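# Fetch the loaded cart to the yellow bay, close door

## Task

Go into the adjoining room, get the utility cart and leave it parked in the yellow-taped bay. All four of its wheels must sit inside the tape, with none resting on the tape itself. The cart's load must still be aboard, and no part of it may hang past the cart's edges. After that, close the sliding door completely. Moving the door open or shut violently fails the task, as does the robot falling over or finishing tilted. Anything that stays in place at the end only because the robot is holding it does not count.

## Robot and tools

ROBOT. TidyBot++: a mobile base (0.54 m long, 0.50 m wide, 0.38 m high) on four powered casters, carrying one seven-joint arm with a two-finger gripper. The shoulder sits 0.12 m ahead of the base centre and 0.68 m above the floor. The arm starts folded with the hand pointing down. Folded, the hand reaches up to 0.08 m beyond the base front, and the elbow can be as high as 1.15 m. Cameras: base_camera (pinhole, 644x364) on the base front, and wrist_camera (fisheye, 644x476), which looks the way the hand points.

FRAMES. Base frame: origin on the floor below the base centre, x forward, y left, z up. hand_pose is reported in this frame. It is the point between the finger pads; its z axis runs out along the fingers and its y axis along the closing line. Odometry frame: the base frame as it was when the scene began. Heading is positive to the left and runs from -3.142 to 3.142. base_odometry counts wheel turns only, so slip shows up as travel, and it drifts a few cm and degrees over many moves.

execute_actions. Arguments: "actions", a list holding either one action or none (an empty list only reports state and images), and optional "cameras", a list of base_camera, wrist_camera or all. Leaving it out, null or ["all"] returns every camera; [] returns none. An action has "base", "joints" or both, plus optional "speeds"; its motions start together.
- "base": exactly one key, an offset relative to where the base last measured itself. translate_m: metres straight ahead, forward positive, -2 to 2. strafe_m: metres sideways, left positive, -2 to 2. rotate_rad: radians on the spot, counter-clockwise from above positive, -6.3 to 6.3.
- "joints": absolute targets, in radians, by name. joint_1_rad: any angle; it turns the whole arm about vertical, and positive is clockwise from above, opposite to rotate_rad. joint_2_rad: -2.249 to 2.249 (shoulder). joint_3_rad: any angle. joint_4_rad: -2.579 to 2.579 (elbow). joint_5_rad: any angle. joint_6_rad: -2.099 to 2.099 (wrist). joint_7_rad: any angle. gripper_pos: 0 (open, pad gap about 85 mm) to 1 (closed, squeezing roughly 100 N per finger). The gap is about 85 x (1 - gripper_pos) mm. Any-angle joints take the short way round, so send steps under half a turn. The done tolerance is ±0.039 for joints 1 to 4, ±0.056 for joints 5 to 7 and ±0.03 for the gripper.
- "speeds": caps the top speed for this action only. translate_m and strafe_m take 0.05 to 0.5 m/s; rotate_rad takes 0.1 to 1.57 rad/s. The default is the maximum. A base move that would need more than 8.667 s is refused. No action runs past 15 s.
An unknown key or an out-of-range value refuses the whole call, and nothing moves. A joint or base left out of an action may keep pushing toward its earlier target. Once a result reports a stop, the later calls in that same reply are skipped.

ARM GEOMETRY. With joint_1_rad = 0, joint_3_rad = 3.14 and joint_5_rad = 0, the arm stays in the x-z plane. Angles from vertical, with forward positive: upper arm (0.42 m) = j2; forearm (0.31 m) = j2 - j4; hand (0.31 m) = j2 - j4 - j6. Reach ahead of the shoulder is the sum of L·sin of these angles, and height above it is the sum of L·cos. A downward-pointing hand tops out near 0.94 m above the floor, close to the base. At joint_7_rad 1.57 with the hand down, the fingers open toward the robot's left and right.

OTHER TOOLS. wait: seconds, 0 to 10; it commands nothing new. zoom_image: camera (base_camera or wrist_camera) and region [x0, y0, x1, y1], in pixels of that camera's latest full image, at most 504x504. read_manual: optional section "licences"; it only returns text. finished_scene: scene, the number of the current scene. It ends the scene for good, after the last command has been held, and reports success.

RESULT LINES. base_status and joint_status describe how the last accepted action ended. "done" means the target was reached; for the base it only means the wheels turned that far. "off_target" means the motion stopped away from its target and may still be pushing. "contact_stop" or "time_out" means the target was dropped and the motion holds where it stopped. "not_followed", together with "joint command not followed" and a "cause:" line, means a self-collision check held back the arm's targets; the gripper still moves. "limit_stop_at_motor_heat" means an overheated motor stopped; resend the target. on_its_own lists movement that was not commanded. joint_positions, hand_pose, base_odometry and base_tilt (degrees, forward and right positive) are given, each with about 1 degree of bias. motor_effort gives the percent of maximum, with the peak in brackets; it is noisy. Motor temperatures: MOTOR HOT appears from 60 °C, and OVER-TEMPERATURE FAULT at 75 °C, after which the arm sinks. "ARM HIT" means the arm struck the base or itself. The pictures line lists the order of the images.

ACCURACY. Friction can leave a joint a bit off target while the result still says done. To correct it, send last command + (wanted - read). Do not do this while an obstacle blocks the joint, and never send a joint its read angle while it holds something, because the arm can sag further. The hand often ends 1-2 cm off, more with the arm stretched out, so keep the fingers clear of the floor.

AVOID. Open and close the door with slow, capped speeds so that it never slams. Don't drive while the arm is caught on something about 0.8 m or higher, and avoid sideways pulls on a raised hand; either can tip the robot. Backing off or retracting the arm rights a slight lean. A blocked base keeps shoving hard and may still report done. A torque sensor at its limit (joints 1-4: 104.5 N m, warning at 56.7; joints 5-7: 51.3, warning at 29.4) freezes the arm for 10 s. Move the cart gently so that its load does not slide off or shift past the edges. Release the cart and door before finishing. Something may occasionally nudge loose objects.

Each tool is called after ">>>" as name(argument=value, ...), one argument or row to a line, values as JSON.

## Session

>>> execute_actions(
  actions=[
    {"joints":{"joint_6_rad":-0.2}},
  ],
)

Scene clock: 1.10 s.
Motor temperatures (°C, as the motors report them): [30 28 29 31 32 36 37]
base_odometry: x=+0.000 y=+0.000 heading=+0.000 (m, m, rad; odometry frame)
base_tilt: forward=-0.7 right=+0.2 (deg)
base_status: not commanded
joint_positions: joint_1_rad=+0.022 joint_2_rad=-0.337 joint_3_rad=+3.109 joint_4_rad=-2.542 joint_5_rad=-0.031 joint_6_rad=-0.217 joint_7_rad=+1.549 gripper_pos=+0.000
joint_status: all done
motor_effort: joint_1_rad=+0(1) joint_2_rad=-6(5) joint_3_rad=+1(2) joint_4_rad=+16(17) joint_5_rad=+0(1) joint_6_rad=+5(4) joint_7_rad=+2(2) (%)
hand_pose: x=+0.4378 y=+0.0060 z=+0.6582 quat_wxyz=(-0.009, +0.936, -0.017, +0.352) (m; base frame)
pictures: base_camera, wrist_camera
Images, in order (width x height): base_camera 644x364, wrist_camera 644x476.

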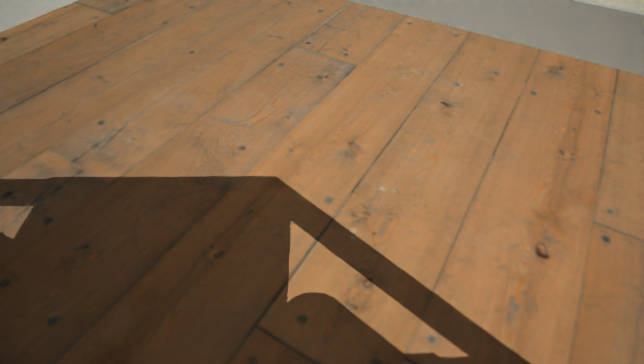

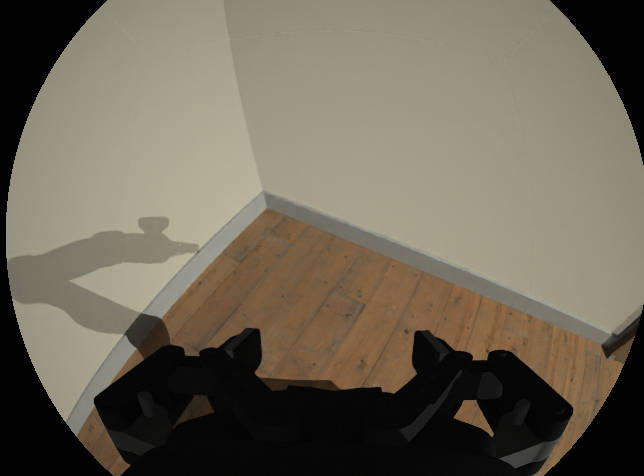

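>>> execute_actions(
  actions=[
    {"base":{"rotate_rad":-0.55},"joints":{"joint_6_rad":0.2,"joint_1_rad":1.4}},
  ],
)

Scene clock: 5.53 s.
Motor temperatures (°C, as the motors report them): [30 28 29 31 32 36 37]
base_odometry: x=+0.000 y=+0.000 heading=-0.549 (m, m, rad; odometry frame)
base_tilt: forward=-0.7 right=+0.2 (deg)
base_status: done
joint_positions: joint_1_rad=+1.382 joint_2_rad=-0.337 joint_3_rad=+3.109 joint_4_rad=-2.542 joint_5_rad=-0.031 joint_6_rad=+0.160 joint_7_rad=+1.549 gripper_pos=+0.000
joint_status: all done
motor_effort: joint_1_rad=+0(1) joint_2_rad=-6(7) joint_3_rad=+2(3) joint_4_rad=+18(18) joint_5_rad=+0(1) joint_6_rad=+7(7) joint_7_rad=+2(2) (%)
hand_pose: x=+0.2047 y=-0.3811 z=+0.7502 quat_wxyz=(+0.320, +0.653, -0.550, +0.411) (m; base frame)
pictures: base_camera, wrist_camera
Images, in order (width x height): base_camera 644x364, wrist_camera 644x476.

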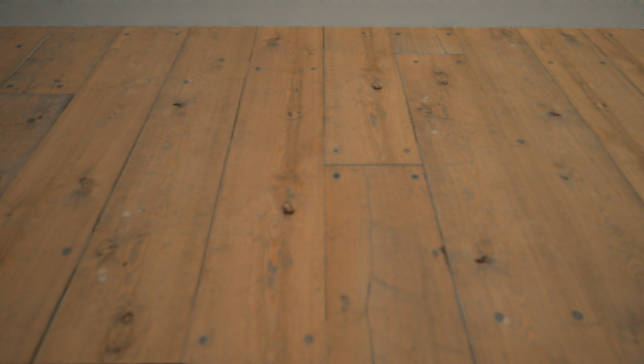

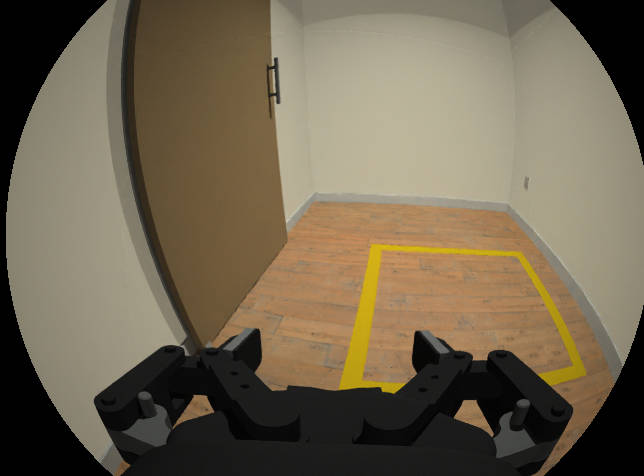

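Same layout.

>>> execute_actions(
  actions=[
    {"base":{"strafe_m":-1.9},"joints":{"joint_1_rad":0,"joint_2_rad":-0.32,"joint_3_rad":3.14,"joint_4_rad":-2.32,"joint_6_rad":0.43,"joint_5_rad":0,"joint_7_rad":1.57}},
  ],
)

Scene clock: 14.33 s.
Motor temperatures (°C, as the motors report them): [30 28 29 31 32 36 37]
base_odometry: x=-0.994 y=-1.619 heading=-0.550 (m, m, rad; odometry frame)
base_tilt: forward=-0.6 right=+0.2 (deg)
base_status: done
joint_positions: joint_1_rad=+0.018 joint_2_rad=-0.337 joint_3_rad=+3.133 joint_4_rad=-2.331 joint_5_rad=-0.031 joint_6_rad=+0.390 joint_7_rad=+1.549 gripper_pos=+0.000
joint_status: all done
motor_effort: joint_1_rad=+1(0) joint_2_rad=-8(9) joint_3_rad=+1(3) joint_4_rad=+20(20) joint_5_rad=-1(0) joint_6_rad=+8(7) joint_7_rad=+2(2) (%)
hand_pose: x=+0.5774 y=-0.0062 z=+0.9393 quat_wxyz=(-0.009, +0.718, -0.025, +0.695) (m; base frame)
pictures: base_camera, wrist_camera
Images, in order (width x height): base_camera 644x364, wrist_camera 644x476.

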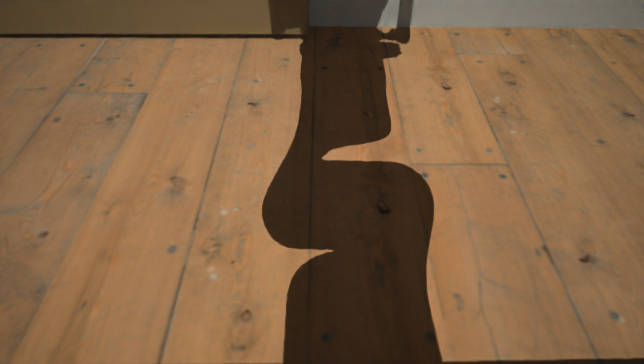

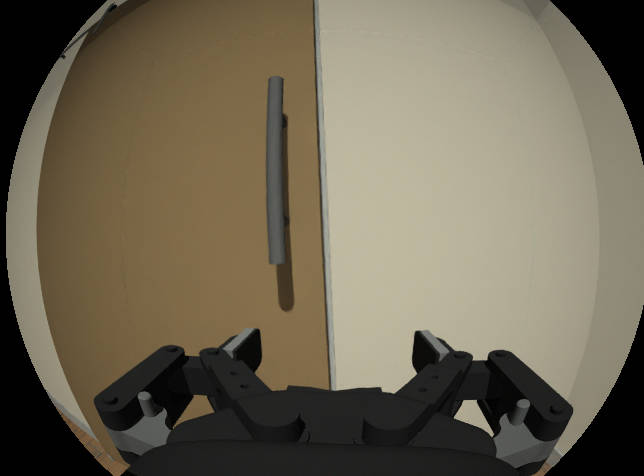

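>>> execute_actions(
  actions=[
    {"base":{"strafe_m":0.09},"joints":{"joint_4_rad":-1.95,"joint_6_rad":0.03}},
  ],
  cameras=[],
)

>>> execute_actions(
  actions=[
    {"base":{"translate_m":0.2}},
  ],
  cameras=["wrist_camera"],
)

Scene clock: 19.60 s.
Motor temperatures (°C, as the motors report them): [30 28 29 31 32 36 37]
base_odometry: x=-0.947 y=-1.543 heading=-0.550 (m, m, rad; odometry frame)
base_tilt: forward=-0.7 right=+0.3 (deg)
base_status: done
joint_positions: joint_1_rad=+0.016 joint_2_rad=-0.336 joint_3_rad=+3.136 joint_4_rad=-1.958 joint_5_rad=-0.031 joint_6_rad=+0.069 joint_7_rad=+1.549 gripper_pos=+0.000
joint_status: all done
motor_effort: joint_1_rad=+0(1) joint_2_rad=-10(10) joint_3_rad=+2(4) joint_4_rad=+22(22) joint_5_rad=-1(0) joint_6_rad=+7(8) joint_7_rad=+1(1) (%)
hand_pose: x=+0.6052 y=-0.0034 z=+1.0689 quat_wxyz=(-0.014, +0.700, -0.022, +0.714) (m; base frame)
pictures: none
No camera images: the call's "cameras" was empty. Leave "cameras" out to get every camera's image.

Scene clock: 21.27 s.
Motor temperatures (°C, as the motors report them): [30 28 29 31 32 36 37]
base_odometry: x=-0.776 y=-1.648 heading=-0.550 (m, m, rad; odometry frame)
base_tilt: forward=-0.7 right=+0.2 (deg)
base_status: done
joint_positions: joint_1_rad=+0.015 joint_2_rad=-0.321 joint_3_rad=+3.136 joint_4_rad=-1.957 joint_5_rad=-0.031 joint_6_rad=+0.067 joint_7_rad=+1.549 gripper_pos=+0.000
joint_status: not commanded
motor_effort: joint_1_rad=+0(1) joint_2_rad=-10(13) joint_3_rad=+2(3) joint_4_rad=+22(22) joint_5_rad=-1(0) joint_6_rad=+8(8) joint_7_rad=+2(2) (%)
hand_pose: x=+0.6111 y=-0.0033 z=+1.0616 quat_wxyz=(-0.014, +0.706, -0.022, +0.708) (m; base frame)
pictures: wrist_camera
Images, in order (width x height): wrist_camera 644x476.

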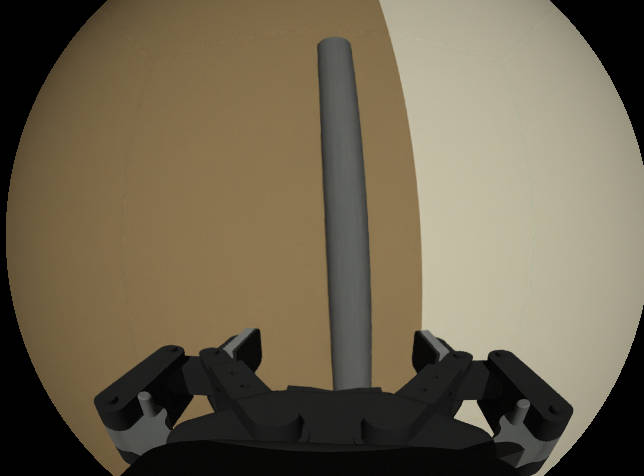

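>>> execute_actions(
  actions=[
    {"base":{"translate_m":0.045}},
  ],
  cameras=[],
)

>>> execute_actions(
  actions=[
    {"joints":{"gripper_pos":1}},
  ],
  cameras=[],
)

>>> execute_actions(
  actions=[
    {"base":{"strafe_m":0.7},"speeds":{"strafe_m":0.15}},
  ],
)

Scene clock: 29.07 s.
Motor temperatures (°C, as the motors report them): [30 28 29 31 32 36 37]
base_odometry: x=-0.738 y=-1.671 heading=-0.550 (m, m, rad; odometry frame)
base_tilt: forward=-0.6 right=+0.3 (deg)
base_status: done
joint_positions: joint_1_rad=+0.015 joint_2_rad=-0.315 joint_3_rad=+3.136 joint_4_rad=-1.956 joint_5_rad=-0.031 joint_6_rad=+0.067 joint_7_rad=+1.549 gripper_pos=+0.000
joint_status: not commanded
motor_effort: joint_1_rad=+0(1) joint_2_rad=-11(14) joint_3_rad=+1(2) joint_4_rad=+22(22) joint_5_rad=+0(1) joint_6_rad=+8(8) joint_7_rad=+2(1) (%)
hand_pose: x=+0.6133 y=-0.0034 z=+1.0587 quat_wxyz=(-0.014, +0.708, -0.022, +0.706) (m; base frame)
pictures: none
No camera images: the call's "cameras" was empty. Leave "cameras" out to get every camera's image.

Scene clock: 30.17 s.
Motor temperatures (°C, as the motors report them): [30 28 29 31 32 36 37]
base_odometry: x=-0.738 y=-1.671 heading=-0.550 (m, m, rad; odometry frame)
base_tilt: forward=-0.6 right=+0.3 (deg)
base_status: not commanded
joint_positions: joint_1_rad=+0.016 joint_2_rad=-0.316 joint_3_rad=+3.150 joint_4_rad=-1.956 joint_5_rad=-0.031 joint_6_rad=+0.066 joint_7_rad=+1.556 gripper_pos=+0.754
joint_status: gripper_pos off_target (ended at +0.754, target +1.000)
motor_effort: joint_1_rad=-4(8) joint_2_rad=-10(11) joint_3_rad=-3(8) joint_4_rad=+21(23) joint_5_rad=-1(2) joint_6_rad=+7(10) joint_7_rad=+0(0) (%)
hand_pose: x=+0.6132 y=-0.0121 z=+1.0585 quat_wxyz=(-0.008, +0.708, -0.026, +0.706) (m; base frame)
pictures: none
No camera images: the call's "cameras" was empty. Leave "cameras" out to get every camera's image.

Scene clock: 35.80 s.
Motor temperatures (°C, as the motors report them): [30 28 29 31 32 36 37]
base_odometry: x=-0.372 y=-1.075 heading=-0.550 (m, m, rad; odometry frame)
base_tilt: forward=-0.6 right=+0.3 (deg)
base_status: done
joint_positions: joint_1_rad=+0.060 joint_2_rad=-0.315 joint_3_rad=+3.193 joint_4_rad=-1.951 joint_5_rad=-0.012 joint_6_rad=+0.056 joint_7_rad=+1.578 gripper_pos=+0.762
joint_status: not commanded
motor_effort: joint_1_rad=-8(25) joint_2_rad=-8(24) joint_3_rad=-7(31) joint_4_rad=+24(24) joint_5_rad=-5(5) joint_6_rad=+10(9) joint_7_rad=-3(4) (%)
hand_pose: x=+0.6109 y=-0.0586 z=+1.0585 quat_wxyz=(+0.031, +0.709, -0.046, +0.703) (m; base frame)
pictures: base_camera, wrist_camera
Images, in order (width x height): base_camera 644x364, wrist_camera 644x476.

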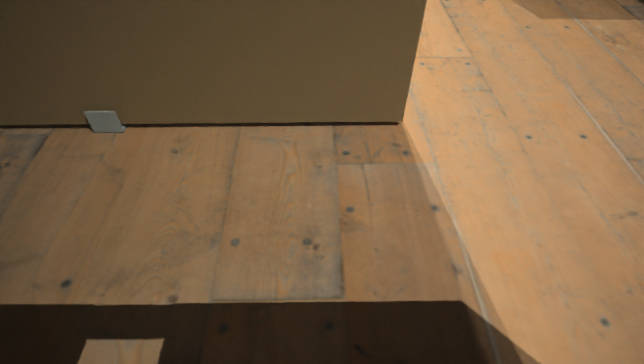

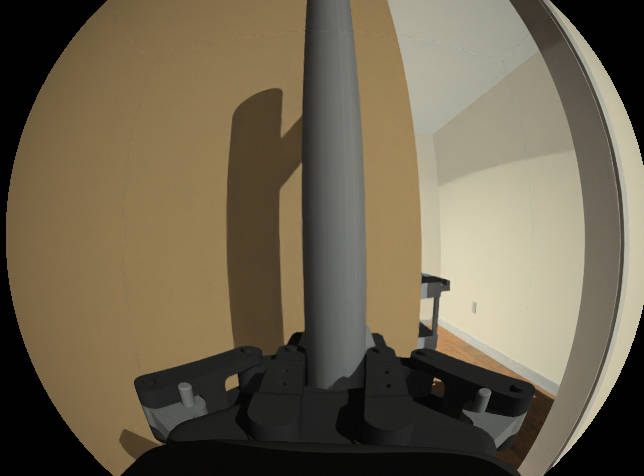

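>>> execute_actions(
  actions=[
    {"base":{"strafe_m":0.28},"speeds":{"strafe_m":0.07}},
  ],
  cameras=["base_camera"],
)

>>> execute_actions(
  actions=[
    {"joints":{"gripper_pos":0,"joint_1_rad":0.08,"joint_3_rad":3.2}},
  ],
  cameras=[],
)

>>> execute_actions(
  actions=[
    {"base":{"translate_m":-0.1}},
  ],
  cameras=[],
)

>>> execute_actions(
  actions=[
    {"base":{"strafe_m":-0.57},"joints":{"joint_6_rad":-0.4,"joint_1_rad":0,"joint_3_rad":3.14}},
  ],
)

Scene clock: 47.27 s.
Motor temperatures (°C, as the motors report them): [30 28 29 31 32 36 37]
base_odometry: x=-0.226 y=-0.836 heading=-0.550 (m, m, rad; odometry frame)
base_tilt: forward=-0.7 right=+0.3 (deg)
base_status: done
joint_positions: joint_1_rad=+0.079 joint_2_rad=-0.315 joint_3_rad=+3.222 joint_4_rad=-1.951 joint_5_rad=-0.005 joint_6_rad=+0.056 joint_7_rad=+1.587 gripper_pos=+0.763
joint_status: not commanded
motor_effort: joint_1_rad=-13(19) joint_2_rad=-8(20) joint_3_rad=-13(24) joint_4_rad=+24(24) joint_5_rad=-4(6) joint_6_rad=+9(11) joint_7_rad=-2(5) (%)
hand_pose: x=+0.6077 y=-0.0843 z=+1.0585 quat_wxyz=(+0.049, +0.708, -0.060, +0.702) (m; base frame)
pictures: base_camera
Images, in order (width x height): base_camera 644x364.

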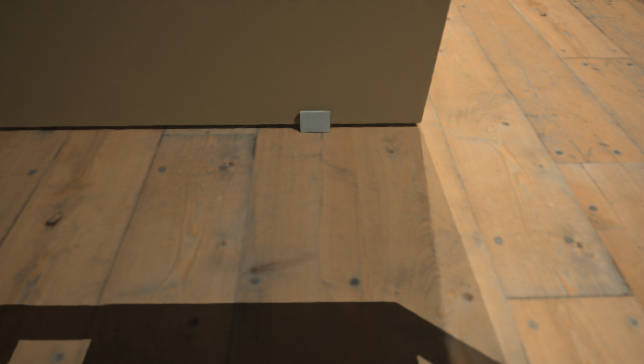

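Scene clock: 48.37 s.
Motor temperatures (°C, as the motors report them): [30 28 29 31 32 36 37]
base_odometry: x=-0.226 y=-0.836 heading=-0.550 (m, m, rad; odometry frame)
base_tilt: forward=-0.5 right=+0.3 (deg)
base_status: not commanded
joint_positions: joint_1_rad=+0.079 joint_2_rad=-0.315 joint_3_rad=+3.198 joint_4_rad=-1.950 joint_5_rad=-0.005 joint_6_rad=+0.056 joint_7_rad=+1.587 gripper_pos=+0.000
joint_status: all done
motor_effort: joint_1_rad=+0(12) joint_2_rad=-11(13) joint_3_rad=+1(13) joint_4_rad=+22(24) joint_5_rad=+0(4) joint_6_rad=+7(10) joint_7_rad=+2(2) (%)
hand_pose: x=+0.6094 y=-0.0707 z=+1.0590 quat_wxyz=(+0.044, +0.709, -0.050, +0.703) (m; base frame)
pictures: none
No camera images: the call's "cameras" was empty. Leave "cameras" out to get every camera's image.

Scene clock: 49.63 s.
Motor temperatures (°C, as the motors report them): [30 28 29 31 32 36 37]
base_odometry: x=-0.311 y=-0.784 heading=-0.550 (m, m, rad; odometry frame)
base_tilt: forward=-0.6 right=+0.2 (deg)
base_status: done
joint_positions: joint_1_rad=+0.079 joint_2_rad=-0.323 joint_3_rad=+3.198 joint_4_rad=-1.950 joint_5_rad=-0.005 joint_6_rad=+0.056 joint_7_rad=+1.587 gripper_pos=+0.000
joint_status: not commanded
motor_effort: joint_1_rad=+0(1) joint_2_rad=-11(15) joint_3_rad=+1(2) joint_4_rad=+22(22) joint_5_rad=+0(0) joint_6_rad=+8(9) joint_7_rad=+2(1) (%)
hand_pose: x=+0.6066 y=-0.0704 z=+1.0627 quat_wxyz=(+0.044, +0.706, -0.050, +0.705) (m; base frame)
pictures: none
No camera images: the call's "cameras" was empty. Leave "cameras" out to get every camera's image.

Scene clock: 52.13 s.
Motor temperatures (°C, as the motors report them): [30 28 29 31 32 36 37]
base_odometry: x=-0.609 y=-1.270 heading=-0.550 (m, m, rad; odometry frame)
base_tilt: forward=-0.6 right=+0.3 (deg)
base_status: done
joint_positions: joint_1_rad=+0.009 joint_2_rad=-0.322 joint_3_rad=+3.138 joint_4_rad=-1.952 joint_5_rad=-0.005 joint_6_rad=-0.381 joint_7_rad=+1.587 gripper_pos=+0.000
joint_status: all done
motor_effort: joint_1_rad=+1(2) joint_2_rad=-10(11) joint_3_rad=+1(4) joint_4_rad=+21(23) joint_5_rad=+0(0) joint_6_rad=+7(9) joint_7_rad=+2(1) (%)
hand_pose: x=+0.5810 y=-0.0004 z=+0.9297 quat_wxyz=(+0.004, +0.844, +0.003, +0.536) (m; base frame)
pictures: base_camera, wrist_camera
Images, in order (width x height): base_camera 644x364, wrist_camera 644x476.

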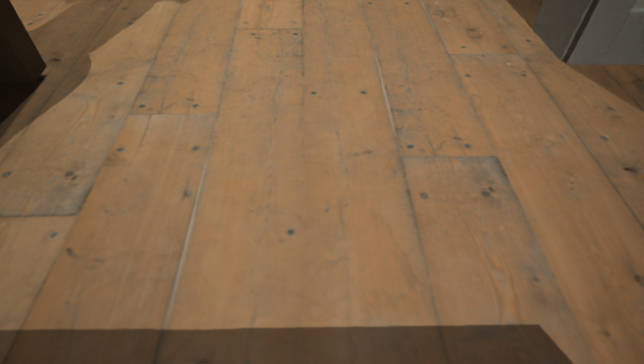

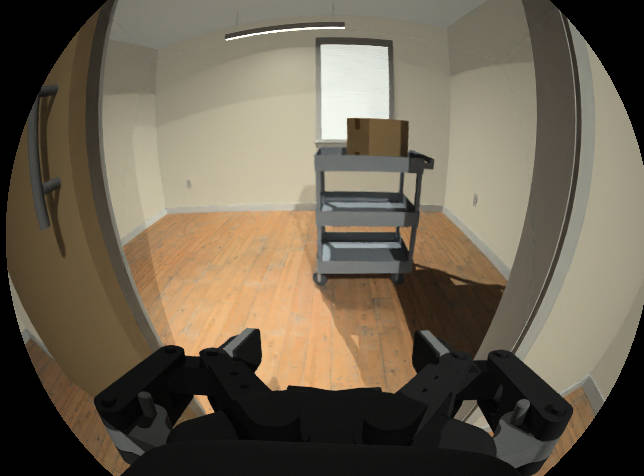

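>>> execute_actions(
  actions=[
    {"base":{"translate_m":1.4},"joints":{"joint_2_rad":0.3,"joint_4_rad":-0.7,"joint_6_rad":-2.0,"gripper_pos":0.3}},
  ],
)

Scene clock: 60.70 s.
Motor temperatures (°C, as the motors report them): [30 28 29 31 32 36 37]
base_odometry: x=+0.584 y=-2.003 heading=-0.551 (m, m, rad; odometry frame)
base_tilt: forward=-0.6 right=+0.4 (deg)
base_status: done
joint_positions: joint_1_rad=+0.009 joint_2_rad=+0.295 joint_3_rad=+3.138 joint_4_rad=-0.709 joint_5_rad=-0.005 joint_6_rad=-1.963 joint_7_rad=+1.587 gripper_pos=+0.300
joint_status: all done
motor_effort: joint_1_rad=+1(0) joint_2_rad=-26(28) joint_3_rad=+1(2) joint_4_rad=+15(23) joint_5_rad=+0(0) joint_6_rad=+0(7) joint_7_rad=+2(1) (%)
hand_pose: x=+0.5606 y=+0.0001 z=+0.9465 quat_wxyz=(-0.002, +0.996, +0.006, +0.087) (m; base frame)
pictures: base_camera, wrist_camera
Images, in order (width x height): base_camera 644x364, wrist_camera 644x476.

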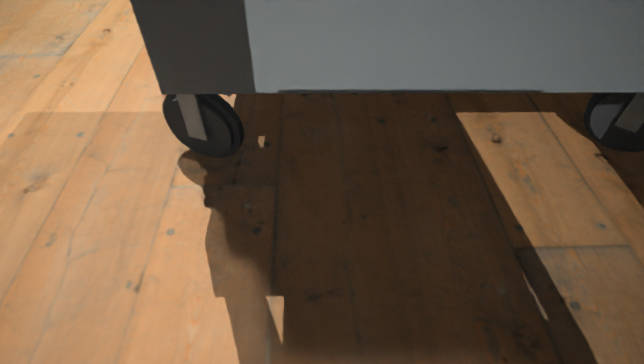

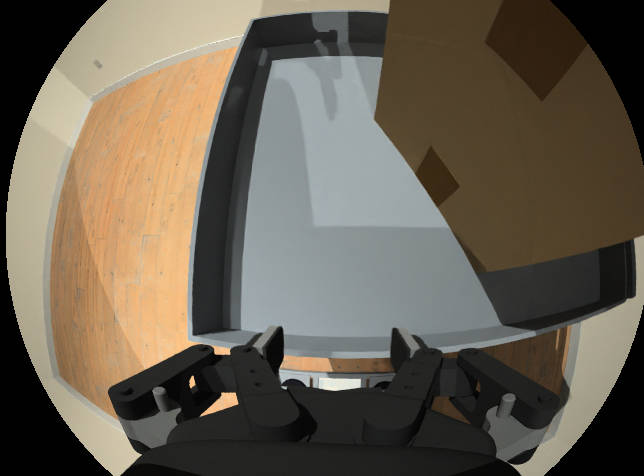

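>>> execute_actions(
  actions=[
    {"base":{"strafe_m":0.15},"joints":{"gripper_pos":0}},
  ],
  cameras=[],
)

>>> execute_actions(
  actions=[
    {"base":{"translate_m":0.19},"speeds":{"translate_m":0.2},"joints":{"joint_2_rad":0.4,"joint_6_rad":-2.06}},
  ],
)

Scene clock: 65.00 s.
Motor temperatures (°C, as the motors report them): [30 28 29 31 32 36 37]
base_odometry: x=+0.662 y=-1.875 heading=-0.551 (m, m, rad; odometry frame)
base_tilt: forward=-0.7 right=+0.1 (deg)
base_status: done
joint_positions: joint_1_rad=+0.003 joint_2_rad=+0.295 joint_3_rad=+3.138 joint_4_rad=-0.709 joint_5_rad=-0.005 joint_6_rad=-1.963 joint_7_rad=+1.587 gripper_pos=+0.000
joint_status: all done
motor_effort: joint_1_rad=+1(3) joint_2_rad=-26(26) joint_3_rad=+1(1) joint_4_rad=+15(15) joint_5_rad=-1(2) joint_6_rad=+1(1) joint_7_rad=+1(1) (%)
hand_pose: x=+0.5607 y=+0.0028 z=+0.9466 quat_wxyz=(-0.002, +0.996, +0.009, +0.087) (m; base frame)
pictures: none
No camera images: the call's "cameras" was empty. Leave "cameras" out to get every camera's image.

Scene clock: 66.73 s.
Motor temperatures (°C, as the motors report them): [30 28 29 31 32 36 37]
base_odometry: x=+0.824 y=-1.974 heading=-0.551 (m, m, rad; odometry frame)
base_tilt: forward=-0.6 right=+0.3 (deg)
base_status: done
joint_positions: joint_1_rad=+0.003 joint_2_rad=+0.402 joint_3_rad=+3.138 joint_4_rad=-0.705 joint_5_rad=-0.005 joint_6_rad=-2.021 joint_7_rad=+1.587 gripper_pos=+0.000
joint_status: all done
motor_effort: joint_1_rad=+0(1) joint_2_rad=-29(32) joint_3_rad=+1(0) joint_4_rad=+15(16) joint_5_rad=-1(1) joint_6_rad=-1(1) joint_7_rad=+2(1) (%)
hand_pose: x=+0.5692 y=+0.0027 z=+0.8983 quat_wxyz=(-0.003, +1.000, +0.009, +0.007) (m; base frame)
pictures: base_camera, wrist_camera
Images, in order (width x height): base_camera 644x364, wrist_camera 644x476.

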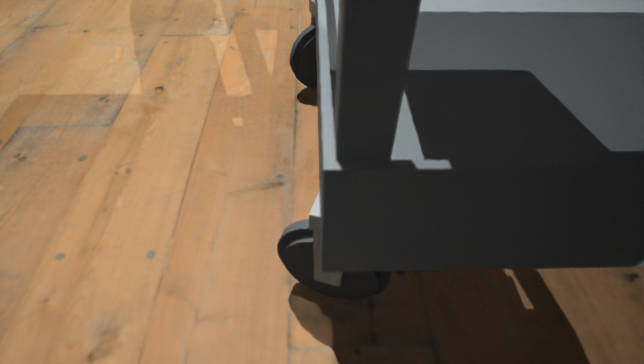

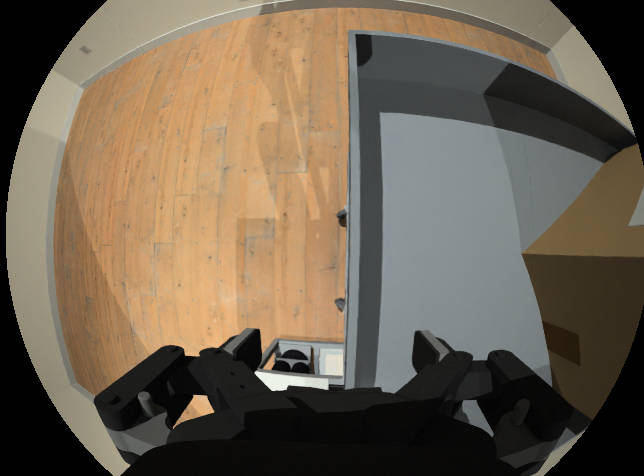

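>>> execute_actions(
  actions=[
    {"joints":{"joint_4_rad":-0.96,"joint_6_rad":-1.76}},
  ],
  cameras=[],
)

>>> execute_actions(
  actions=[
    {"joints":{"gripper_pos":1}},
  ],
  cameras=["wrist_camera"],
)

>>> execute_actions(
  actions=[
    {"base":{"translate_m":-0.25},"speeds":{"translate_m":0.1},"joints":{"joint_7_rad":1.95}},
  ],
)

Scene clock: 70.93 s.
Motor temperatures (°C, as the motors report them): [30 28 29 31 32 36 37]
base_odometry: x=+0.824 y=-1.974 heading=-0.551 (m, m, rad; odometry frame)
base_tilt: forward=-0.6 right=+0.4 (deg)
base_status: not commanded
joint_positions: joint_1_rad=+0.003 joint_2_rad=+0.402 joint_3_rad=+3.138 joint_4_rad=-0.952 joint_5_rad=-0.005 joint_6_rad=-1.797 joint_7_rad=+1.587 gripper_pos=+0.000
joint_status: all done
motor_effort: joint_1_rad=+1(0) joint_2_rad=-31(31) joint_3_rad=+1(1) joint_4_rad=+16(16) joint_5_rad=-1(1) joint_6_rad=-1(1) joint_7_rad=+2(1) (%)
hand_pose: x=+0.5875 y=+0.0029 z=+0.8252 quat_wxyz=(-0.003, +1.000, +0.009, -0.005) (m; base frame)
pictures: none
No camera images: the call's "cameras" was empty. Leave "cameras" out to get every camera's image.

Scene clock: 72.03 s.
Motor temperatures (°C, as the motors report them): [30 28 29 31 32 36 37]
base_odometry: x=+0.824 y=-1.974 heading=-0.551 (m, m, rad; odometry frame)
base_tilt: forward=-0.6 right=+0.3 (deg)
base_status: not commanded
joint_positions: joint_1_rad=+0.009 joint_2_rad=+0.402 joint_3_rad=+3.148 joint_4_rad=-0.952 joint_5_rad=-0.001 joint_6_rad=-1.796 joint_7_rad=+1.587 gripper_pos=+0.948
joint_status: gripper_pos off_target (ended at +0.948, target +1.000)
motor_effort: joint_1_rad=-1(5) joint_2_rad=-29(31) joint_3_rad=-1(5) joint_4_rad=+15(16) joint_5_rad=-4(10) joint_6_rad=-2(2) joint_7_rad=+0(0) (%)
hand_pose: x=+0.5880 y=-0.0049 z=+0.8254 quat_wxyz=(+0.001, +1.000, +0.001, -0.004) (m; base frame)
pictures: wrist_camera
Images, in order (width x height): wrist_camera 644x476.

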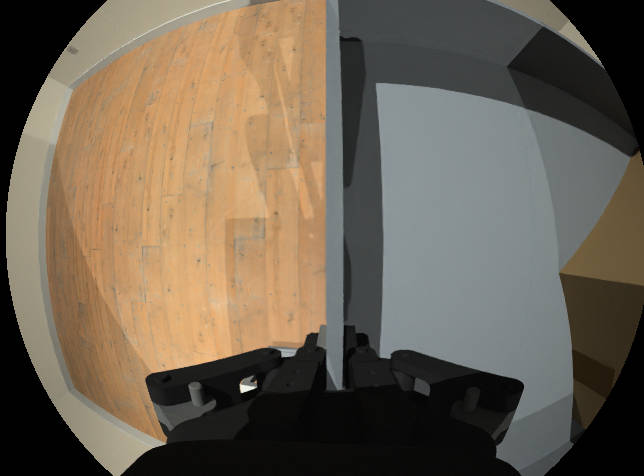

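Scene clock: 75.10 s.
Motor temperatures (°C, as the motors report them): [30 28 29 31 32 36 37]
base_odometry: x=+0.611 y=-1.843 heading=-0.550 (m, m, rad; odometry frame)
base_tilt: forward=-0.6 right=+0.3 (deg)
base_status: done
joint_positions: joint_1_rad=+0.012 joint_2_rad=+0.397 joint_3_rad=+3.148 joint_4_rad=-0.959 joint_5_rad=+0.000 joint_6_rad=-1.776 joint_7_rad=+1.981 gripper_pos=+0.948
joint_status: all done
motor_effort: joint_1_rad=+1(8) joint_2_rad=-31(35) joint_3_rad=+1(7) joint_4_rad=+15(18) joint_5_rad=-6(7) joint_6_rad=+0(8) joint_7_rad=-5(17) (%)
hand_pose: x=+0.5917 y=-0.0069 z=+0.8254 quat_wxyz=(+0.002, +0.981, +0.195, +0.004) (m; base frame)
pictures: base_camera, wrist_camera
Images, in order (width x height): base_camera 644x364, wrist_camera 644x476.

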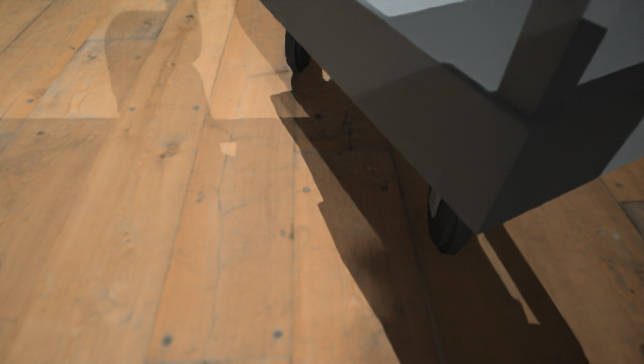

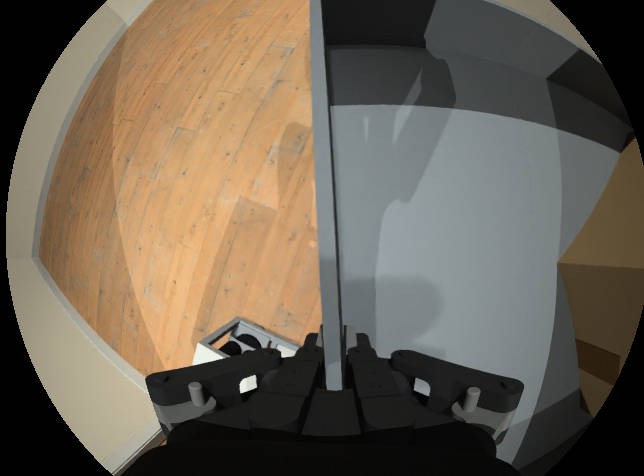

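>>> execute_actions(
  actions=[
    {"base":{"strafe_m":-0.14},"speeds":{"strafe_m":0.07},"joints":{"joint_7_rad":2.35}},
  ],
  cameras=[],
)

>>> execute_actions(
  actions=[
    {"base":{"translate_m":-0.3},"speeds":{"translate_m":0.1},"joints":{"joint_7_rad":2.75}},
  ],
  cameras=[],
)

>>> execute_actions(
  actions=[
    {"base":{"translate_m":-0.35},"speeds":{"translate_m":0.1},"joints":{"joint_7_rad":3.1}},
  ],
)

Scene clock: 81.07 s.
Motor temperatures (°C, as the motors report them): [30 28 29 31 32 36 37]
base_odometry: x=+0.538 y=-1.963 heading=-0.550 (m, m, rad; odometry frame)
base_tilt: forward=-0.6 right=+0.3 (deg)
base_status: done
joint_positions: joint_1_rad=+0.007 joint_2_rad=+0.392 joint_3_rad=+3.148 joint_4_rad=-0.968 joint_5_rad=+0.001 joint_6_rad=-1.783 joint_7_rad=+2.318 gripper_pos=+0.948
joint_status: all done
motor_effort: joint_1_rad=-1(9) joint_2_rad=-28(30) joint_3_rad=-1(7) joint_4_rad=+19(20) joint_5_rad=-4(6) joint_6_rad=+6(9) joint_7_rad=+3(20) (%)
hand_pose: x=+0.5867 y=-0.0047 z=+0.8254 quat_wxyz=(+0.001, +0.933, +0.359, -0.001) (m; base frame)
pictures: none
No camera images: the call's "cameras" was empty. Leave "cameras" out to get every camera's image.

Scene clock: 84.63 s.
Motor temperatures (°C, as the motors report them): [30 28 29 31 32 36 37]
base_odometry: x=+0.282 y=-1.806 heading=-0.550 (m, m, rad; odometry frame)
base_tilt: forward=-0.7 right=+0.2 (deg)
base_status: done
joint_positions: joint_1_rad=-0.009 joint_2_rad=+0.397 joint_3_rad=+3.127 joint_4_rad=-0.961 joint_5_rad=+0.017 joint_6_rad=-1.770 joint_7_rad=+2.765 gripper_pos=+0.948
joint_status: all done
motor_effort: joint_1_rad=+6(17) joint_2_rad=-28(35) joint_3_rad=+5(12) joint_4_rad=+15(18) joint_5_rad=+1(10) joint_6_rad=+1(7) joint_7_rad=-4(20) (%)
hand_pose: x=+0.5931 y=+0.0060 z=+0.8252 quat_wxyz=(+0.009, +0.822, +0.570, +0.003) (m; base frame)
pictures: none
No camera images: the call's "cameras" was empty. Leave "cameras" out to get every camera's image.

Scene clock: 88.73 s.
Motor temperatures (°C, as the motors report them): [30 29 29 31 32 36 37]
base_odometry: x=-0.017 y=-1.623 heading=-0.550 (m, m, rad; odometry frame)
base_tilt: forward=-0.6 right=+0.3 (deg)
base_status: done
joint_positions: joint_1_rad=+0.014 joint_2_rad=+0.395 joint_3_rad=+3.143 joint_4_rad=-0.962 joint_5_rad=+0.017 joint_6_rad=-1.767 joint_7_rad=+3.110 gripper_pos=+0.948
joint_status: all done
motor_effort: joint_1_rad=+1(10) joint_2_rad=-29(37) joint_3_rad=+2(8) joint_4_rad=+17(19) joint_5_rad=-2(6) joint_6_rad=+3(7) joint_7_rad=-3(11) (%)
hand_pose: x=+0.5935 y=-0.0113 z=+0.8254 quat_wxyz=(+0.012, +0.725, +0.689, +0.000) (m; base frame)
pictures: base_camera, wrist_camera
Images, in order (width x height): base_camera 644x364, wrist_camera 644x476.

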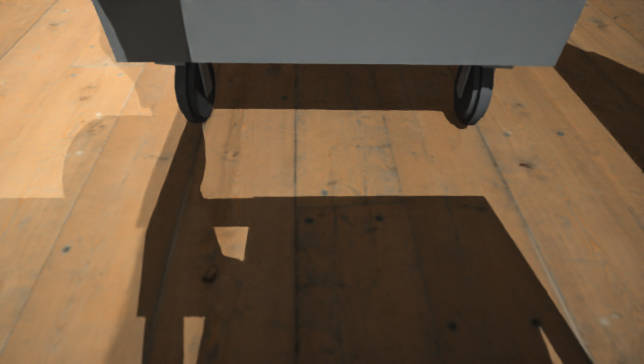

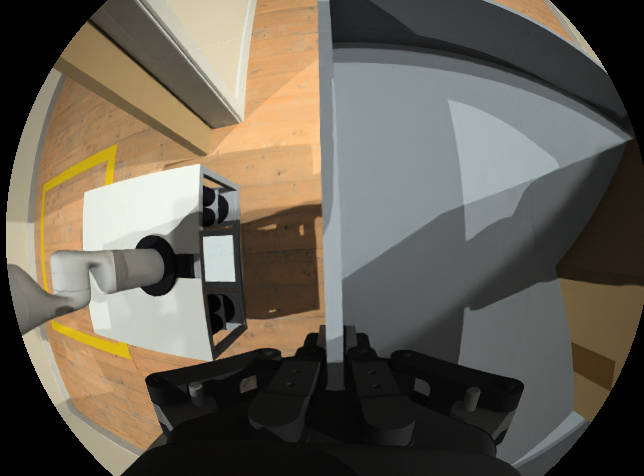

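>>> execute_actions(
  actions=[
    {"base":{"translate_m":-0.6},"speeds":{"translate_m":0.15}},
  ],
  cameras=["base_camera"],
)

>>> execute_actions(
  actions=[
    {"base":{"translate_m":-0.75},"speeds":{"translate_m":0.15}},
  ],
)

Scene clock: 97.30 s.
Motor temperatures (°C, as the motors report them): [30 29 29 31 32 36 37]
base_odometry: x=-0.528 y=-1.310 heading=-0.550 (m, m, rad; odometry frame)
base_tilt: forward=-0.6 right=+0.3 (deg)
base_status: done
joint_positions: joint_1_rad=-0.014 joint_2_rad=+0.396 joint_3_rad=+3.123 joint_4_rad=-0.963 joint_5_rad=+0.017 joint_6_rad=-1.766 joint_7_rad=+3.110 gripper_pos=+0.948
joint_status: not commanded
motor_effort: joint_1_rad=+7(6) joint_2_rad=-28(37) joint_3_rad=+6(6) joint_4_rad=+17(20) joint_5_rad=+2(3) joint_6_rad=+6(7) joint_7_rad=-2(3) (%)
hand_pose: x=+0.5935 y=+0.0096 z=+0.8252 quat_wxyz=(+0.010, +0.709, +0.705, +0.003) (m; base frame)
pictures: base_camera
Images, in order (width x height): base_camera 644x364.

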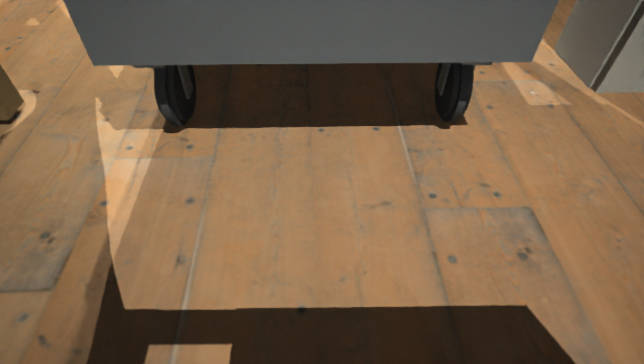

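Scene clock: 102.97 s.
Motor temperatures (°C, as the motors report them): [30 29 29 31 32 36 37]
base_odometry: x=-1.168 y=-0.918 heading=-0.550 (m, m, rad; odometry frame)
base_tilt: forward=-0.7 right=+0.3 (deg)
base_status: done
joint_positions: joint_1_rad=-0.031 joint_2_rad=+0.396 joint_3_rad=+3.110 joint_4_rad=-0.962 joint_5_rad=+0.015 joint_6_rad=-1.764 joint_7_rad=+3.113 gripper_pos=+0.948
joint_status: not commanded
motor_effort: joint_1_rad=+10(10) joint_2_rad=-28(36) joint_3_rad=+9(9) joint_4_rad=+17(18) joint_5_rad=+4(4) joint_6_rad=+5(9) joint_7_rad=-4(4) (%)
hand_pose: x=+0.5938 y=+0.0236 z=+0.8252 quat_wxyz=(+0.007, +0.697, +0.717, +0.006) (m; base frame)
pictures: base_camera, wrist_camera
Images, in order (width x height): base_camera 644x364, wrist_camera 644x476.

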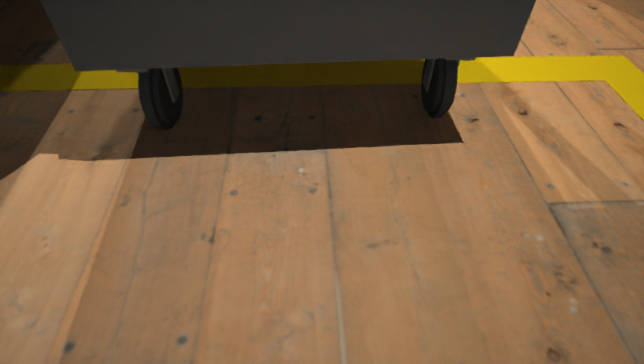

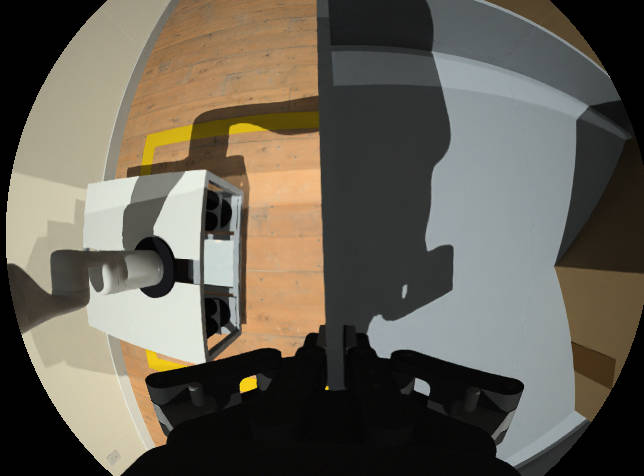

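>>> execute_actions(
  actions=[
    {"base":{"translate_m":-0.2},"speeds":{"translate_m":0.07},"joints":{"joint_7_rad":3.05,"joint_2_rad":0.2,"joint_4_rad":-1.23,"joint_6_rad":-1.72}},
  ],
  cameras=[],
)

>>> execute_actions(
  actions=[
    {"joints":{"joint_2_rad":0.0,"joint_4_rad":-1.46}},
  ],
  cameras=[],
)

>>> execute_actions(
  actions=[
    {"joints":{"joint_2_rad":-0.15,"joint_4_rad":-1.59,"joint_6_rad":-1.74}},
  ],
  cameras=[],
)

>>> execute_actions(
  actions=[
    {"joints":{"joint_2_rad":-0.3,"joint_4_rad":-1.7,"joint_6_rad":-1.78}},
  ],
)

Scene clock: 111.30 s.
Motor temperatures (°C, as the motors report them): [30 29 29 31 32 36 37]
base_odometry: x=-1.339 y=-0.814 heading=-0.550 (m, m, rad; odometry frame)
base_tilt: forward=-0.7 right=+0.2 (deg)
base_status: done
joint_positions: joint_1_rad=-0.032 joint_2_rad=+0.207 joint_3_rad=+3.104 joint_4_rad=-1.229 joint_5_rad=+0.010 joint_6_rad=-1.702 joint_7_rad=+3.108 gripper_pos=+0.948
joint_status: joint_7_rad off_target (ended at +3.108, target +3.050); the others done
motor_effort: joint_1_rad=+10(11) joint_2_rad=-26(38) joint_3_rad=+10(10) joint_4_rad=+16(18) joint_5_rad=+5(5) joint_6_rad=-3(9) joint_7_rad=-5(5) (%)
hand_pose: x=+0.5169 y=+0.0248 z=+0.8248 quat_wxyz=(+0.002, +0.695, +0.719, +0.001) (m; base frame)
pictures: none
No camera images: the call's "cameras" was empty. Leave "cameras" out to get every camera's image.

Scene clock: 112.57 s.
Motor temperatures (°C, as the motors report them): [30 29 29 31 32 36 37]
base_odometry: x=-1.339 y=-0.814 heading=-0.550 (m, m, rad; odometry frame)
base_tilt: forward=-0.6 right=+0.3 (deg)
base_status: not commanded
joint_positions: joint_1_rad=-0.032 joint_2_rad=+0.001 joint_3_rad=+3.100 joint_4_rad=-1.465 joint_5_rad=+0.002 joint_6_rad=-1.683 joint_7_rad=+3.108 gripper_pos=+0.948
joint_status: all done
motor_effort: joint_1_rad=+9(10) joint_2_rad=-16(29) joint_3_rad=+11(11) joint_4_rad=+17(18) joint_5_rad=+5(6) joint_6_rad=-3(13) joint_7_rad=-4(5) (%)
hand_pose: x=+0.4283 y=+0.0236 z=+0.8241 quat_wxyz=(-0.002, +0.693, +0.721, -0.003) (m; base frame)
pictures: none
No camera images: the call's "cameras" was empty. Leave "cameras" out to get every camera's image.

Scene clock: 113.77 s.
Motor temperatures (°C, as the motors report them): [30 29 29 31 32 36 37]
base_odometry: x=-1.339 y=-0.814 heading=-0.550 (m, m, rad; odometry frame)
base_tilt: forward=-0.6 right=+0.3 (deg)
base_status: not commanded
joint_positions: joint_1_rad=-0.032 joint_2_rad=-0.138 joint_3_rad=+3.100 joint_4_rad=-1.592 joint_5_rad=-0.004 joint_6_rad=-1.696 joint_7_rad=+3.108 gripper_pos=+0.948
joint_status: all done
motor_effort: joint_1_rad=+8(10) joint_2_rad=-13(23) joint_3_rad=+11(12) joint_4_rad=+17(18) joint_5_rad=+5(6) joint_6_rad=-5(16) joint_7_rad=-5(5) (%)
hand_pose: x=+0.3693 y=+0.0218 z=+0.8238 quat_wxyz=(-0.002, +0.693, +0.721, -0.004) (m; base frame)
pictures: none
No camera images: the call's "cameras" was empty. Leave "cameras" out to get every camera's image.

Scene clock: 115.00 s.
Motor temperatures (°C, as the motors report them): [30 29 29 31 32 36 37]
base_odometry: x=-1.339 y=-0.814 heading=-0.550 (m, m, rad; odometry frame)
base_tilt: forward=-0.6 right=+0.2 (deg)
base_status: not commanded
joint_positions: joint_1_rad=-0.032 joint_2_rad=-0.292 joint_3_rad=+3.100 joint_4_rad=-1.703 joint_5_rad=-0.010 joint_6_rad=-1.738 joint_7_rad=+3.108 gripper_pos=+0.948
joint_status: all done
motor_effort: joint_1_rad=+9(9) joint_2_rad=-7(19) joint_3_rad=+11(11) joint_4_rad=+17(19) joint_5_rad=+7(7) joint_6_rad=-6(16) joint_7_rad=-5(5) (%)
hand_pose: x=+0.3047 y=+0.0194 z=+0.8235 quat_wxyz=(-0.001, +0.693, +0.721, -0.003) (m; base frame)
pictures: base_camera, wrist_camera
Images, in order (width x height): base_camera 644x364, wrist_camera 644x476.

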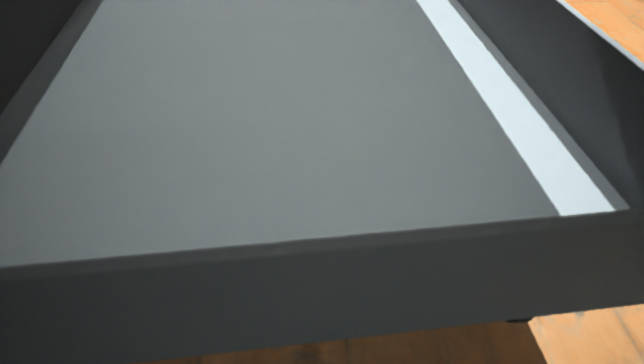

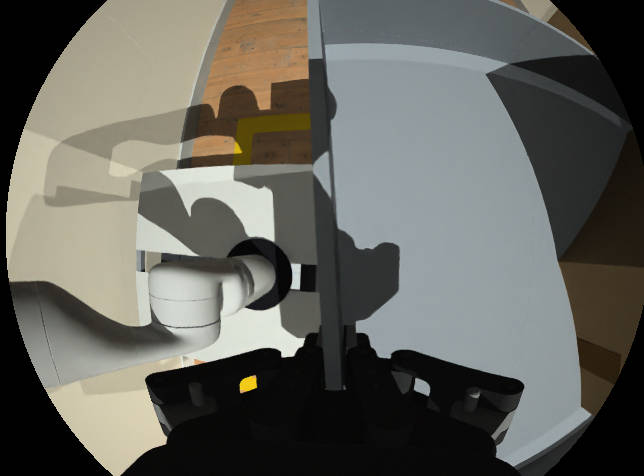

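>>> execute_actions(
  actions=[
    {"joints":{"gripper_pos":0.3}},
  ],
  cameras=[],
)

>>> execute_actions(
  actions=[
    {"base":{"translate_m":-0.03},"speeds":{"translate_m":0.05},"joints":{"joint_2_rad":-0.2,"joint_4_rad":-1.27,"joint_6_rad":-2.09}},
  ],
  cameras=[],
)

>>> execute_actions(
  actions=[
    {"base":{"strafe_m":0.68},"speeds":{"strafe_m":0.25}},
  ],
  cameras=[],
)

>>> execute_actions(
  actions=[
    {"base":{"translate_m":0.7},"joints":{"joint_7_rad":0.6,"gripper_pos":0}},
  ],
)

Scene clock: 122.03 s.
Motor temperatures (°C, as the motors report them): [30 29 29 31 32 36 37]
base_odometry: x=-1.339 y=-0.814 heading=-0.550 (m, m, rad; odometry frame)
base_tilt: forward=-0.6 right=+0.2 (deg)
base_status: not commanded
joint_positions: joint_1_rad=-0.004 joint_2_rad=-0.292 joint_3_rad=+3.142 joint_4_rad=-1.703 joint_5_rad=-0.010 joint_6_rad=-1.740 joint_7_rad=+3.069 gripper_pos=+0.300
joint_status: all done
motor_effort: joint_1_rad=+0(8) joint_2_rad=-6(9) joint_3_rad=+2(11) joint_4_rad=+16(19) joint_5_rad=-1(7) joint_6_rad=-1(7) joint_7_rad=+2(5) (%)
hand_pose: x=+0.3055 y=+0.0049 z=+0.8237 quat_wxyz=(-0.006, +0.731, +0.683, +0.000) (m; base frame)
pictures: none
No camera images: the call's "cameras" was empty. Leave "cameras" out to get every camera's image.

Scene clock: 123.63 s.
Motor temperatures (°C, as the motors report them): [30 29 29 31 32 36 37]
base_odometry: x=-1.364 y=-0.798 heading=-0.550 (m, m, rad; odometry frame)
base_tilt: forward=-0.6 right=+0.3 (deg)
base_status: done
joint_positions: joint_1_rad=-0.004 joint_2_rad=-0.220 joint_3_rad=+3.142 joint_4_rad=-1.279 joint_5_rad=-0.010 joint_6_rad=-2.051 joint_7_rad=+3.069 gripper_pos=+0.300
joint_status: all done
motor_effort: joint_1_rad=+0(0) joint_2_rad=-7(10) joint_3_rad=+1(2) joint_4_rad=+14(17) joint_5_rad=+0(1) joint_6_rad=-2(2) joint_7_rad=+2(2) (%)
hand_pose: x=+0.3111 y=+0.0046 z=+0.9352 quat_wxyz=(+0.008, +0.729, +0.684, +0.014) (m; base frame)
pictures: none
No camera images: the call's "cameras" was empty. Leave "cameras" out to get every camera's image.

Scene clock: 127.23 s.
Motor temperatures (°C, as the motors report them): [30 29 29 31 32 36 37]
base_odometry: x=-1.010 y=-0.218 heading=-0.549 (m, m, rad; odometry frame)
base_tilt: forward=-0.6 right=+0.3 (deg)
base_status: done
joint_positions: joint_1_rad=-0.004 joint_2_rad=-0.218 joint_3_rad=+3.142 joint_4_rad=-1.279 joint_5_rad=-0.010 joint_6_rad=-2.051 joint_7_rad=+3.069 gripper_pos=+0.300
joint_status: not commanded
motor_effort: joint_1_rad=+0(1) joint_2_rad=-7(9) joint_3_rad=+2(3) joint_4_rad=+14(15) joint_5_rad=-2(1) joint_6_rad=-1(0) joint_7_rad=+1(2) (%)
hand_pose: x=+0.3116 y=+0.0047 z=+0.9348 quat_wxyz=(+0.007, +0.729, +0.684, +0.014) (m; base frame)
pictures: none
No camera images: the call's "cameras" was empty. Leave "cameras" out to get every camera's image.

Scene clock: 130.00 s.
Motor temperatures (°C, as the motors report them): [30 29 29 31 32 36 37]
base_odometry: x=-0.412 y=-0.583 heading=-0.549 (m, m, rad; odometry frame)
base_tilt: forward=-0.7 right=+0.3 (deg)
base_status: done
joint_positions: joint_1_rad=-0.004 joint_2_rad=-0.204 joint_3_rad=+3.142 joint_4_rad=-1.279 joint_5_rad=-0.010 joint_6_rad=-2.053 joint_7_rad=+0.600 gripper_pos=+0.000
joint_status: all done
motor_effort: joint_1_rad=+1(0) joint_2_rad=-8(10) joint_3_rad=+1(2) joint_4_rad=+14(15) joint_5_rad=+0(1) joint_6_rad=-2(1) joint_7_rad=+2(2) (%)
hand_pose: x=+0.3145 y=+0.0047 z=+0.9323 quat_wxyz=(-0.007, +0.886, -0.463, +0.004) (m; base frame)
pictures: base_camera, wrist_camera
Images, in order (width x height): base_camera 644x364, wrist_camera 644x476.

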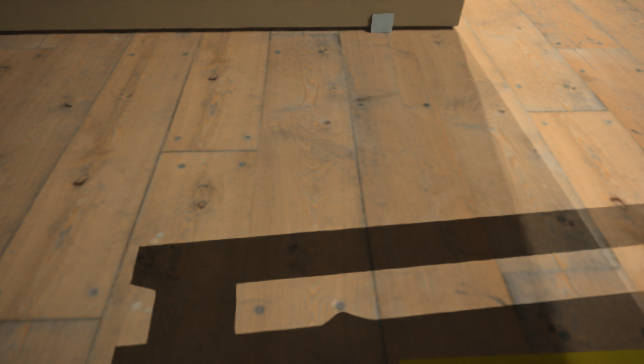

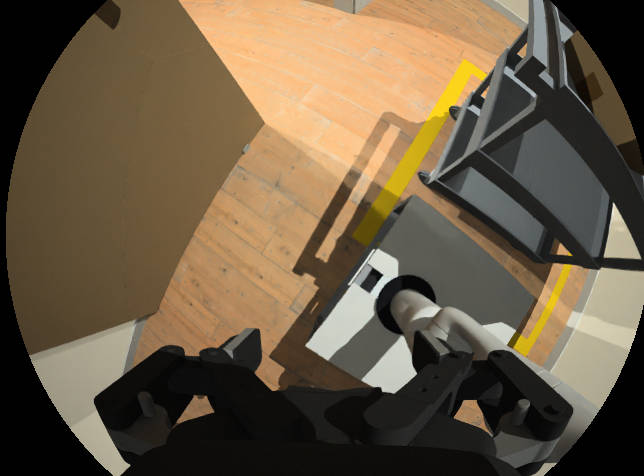

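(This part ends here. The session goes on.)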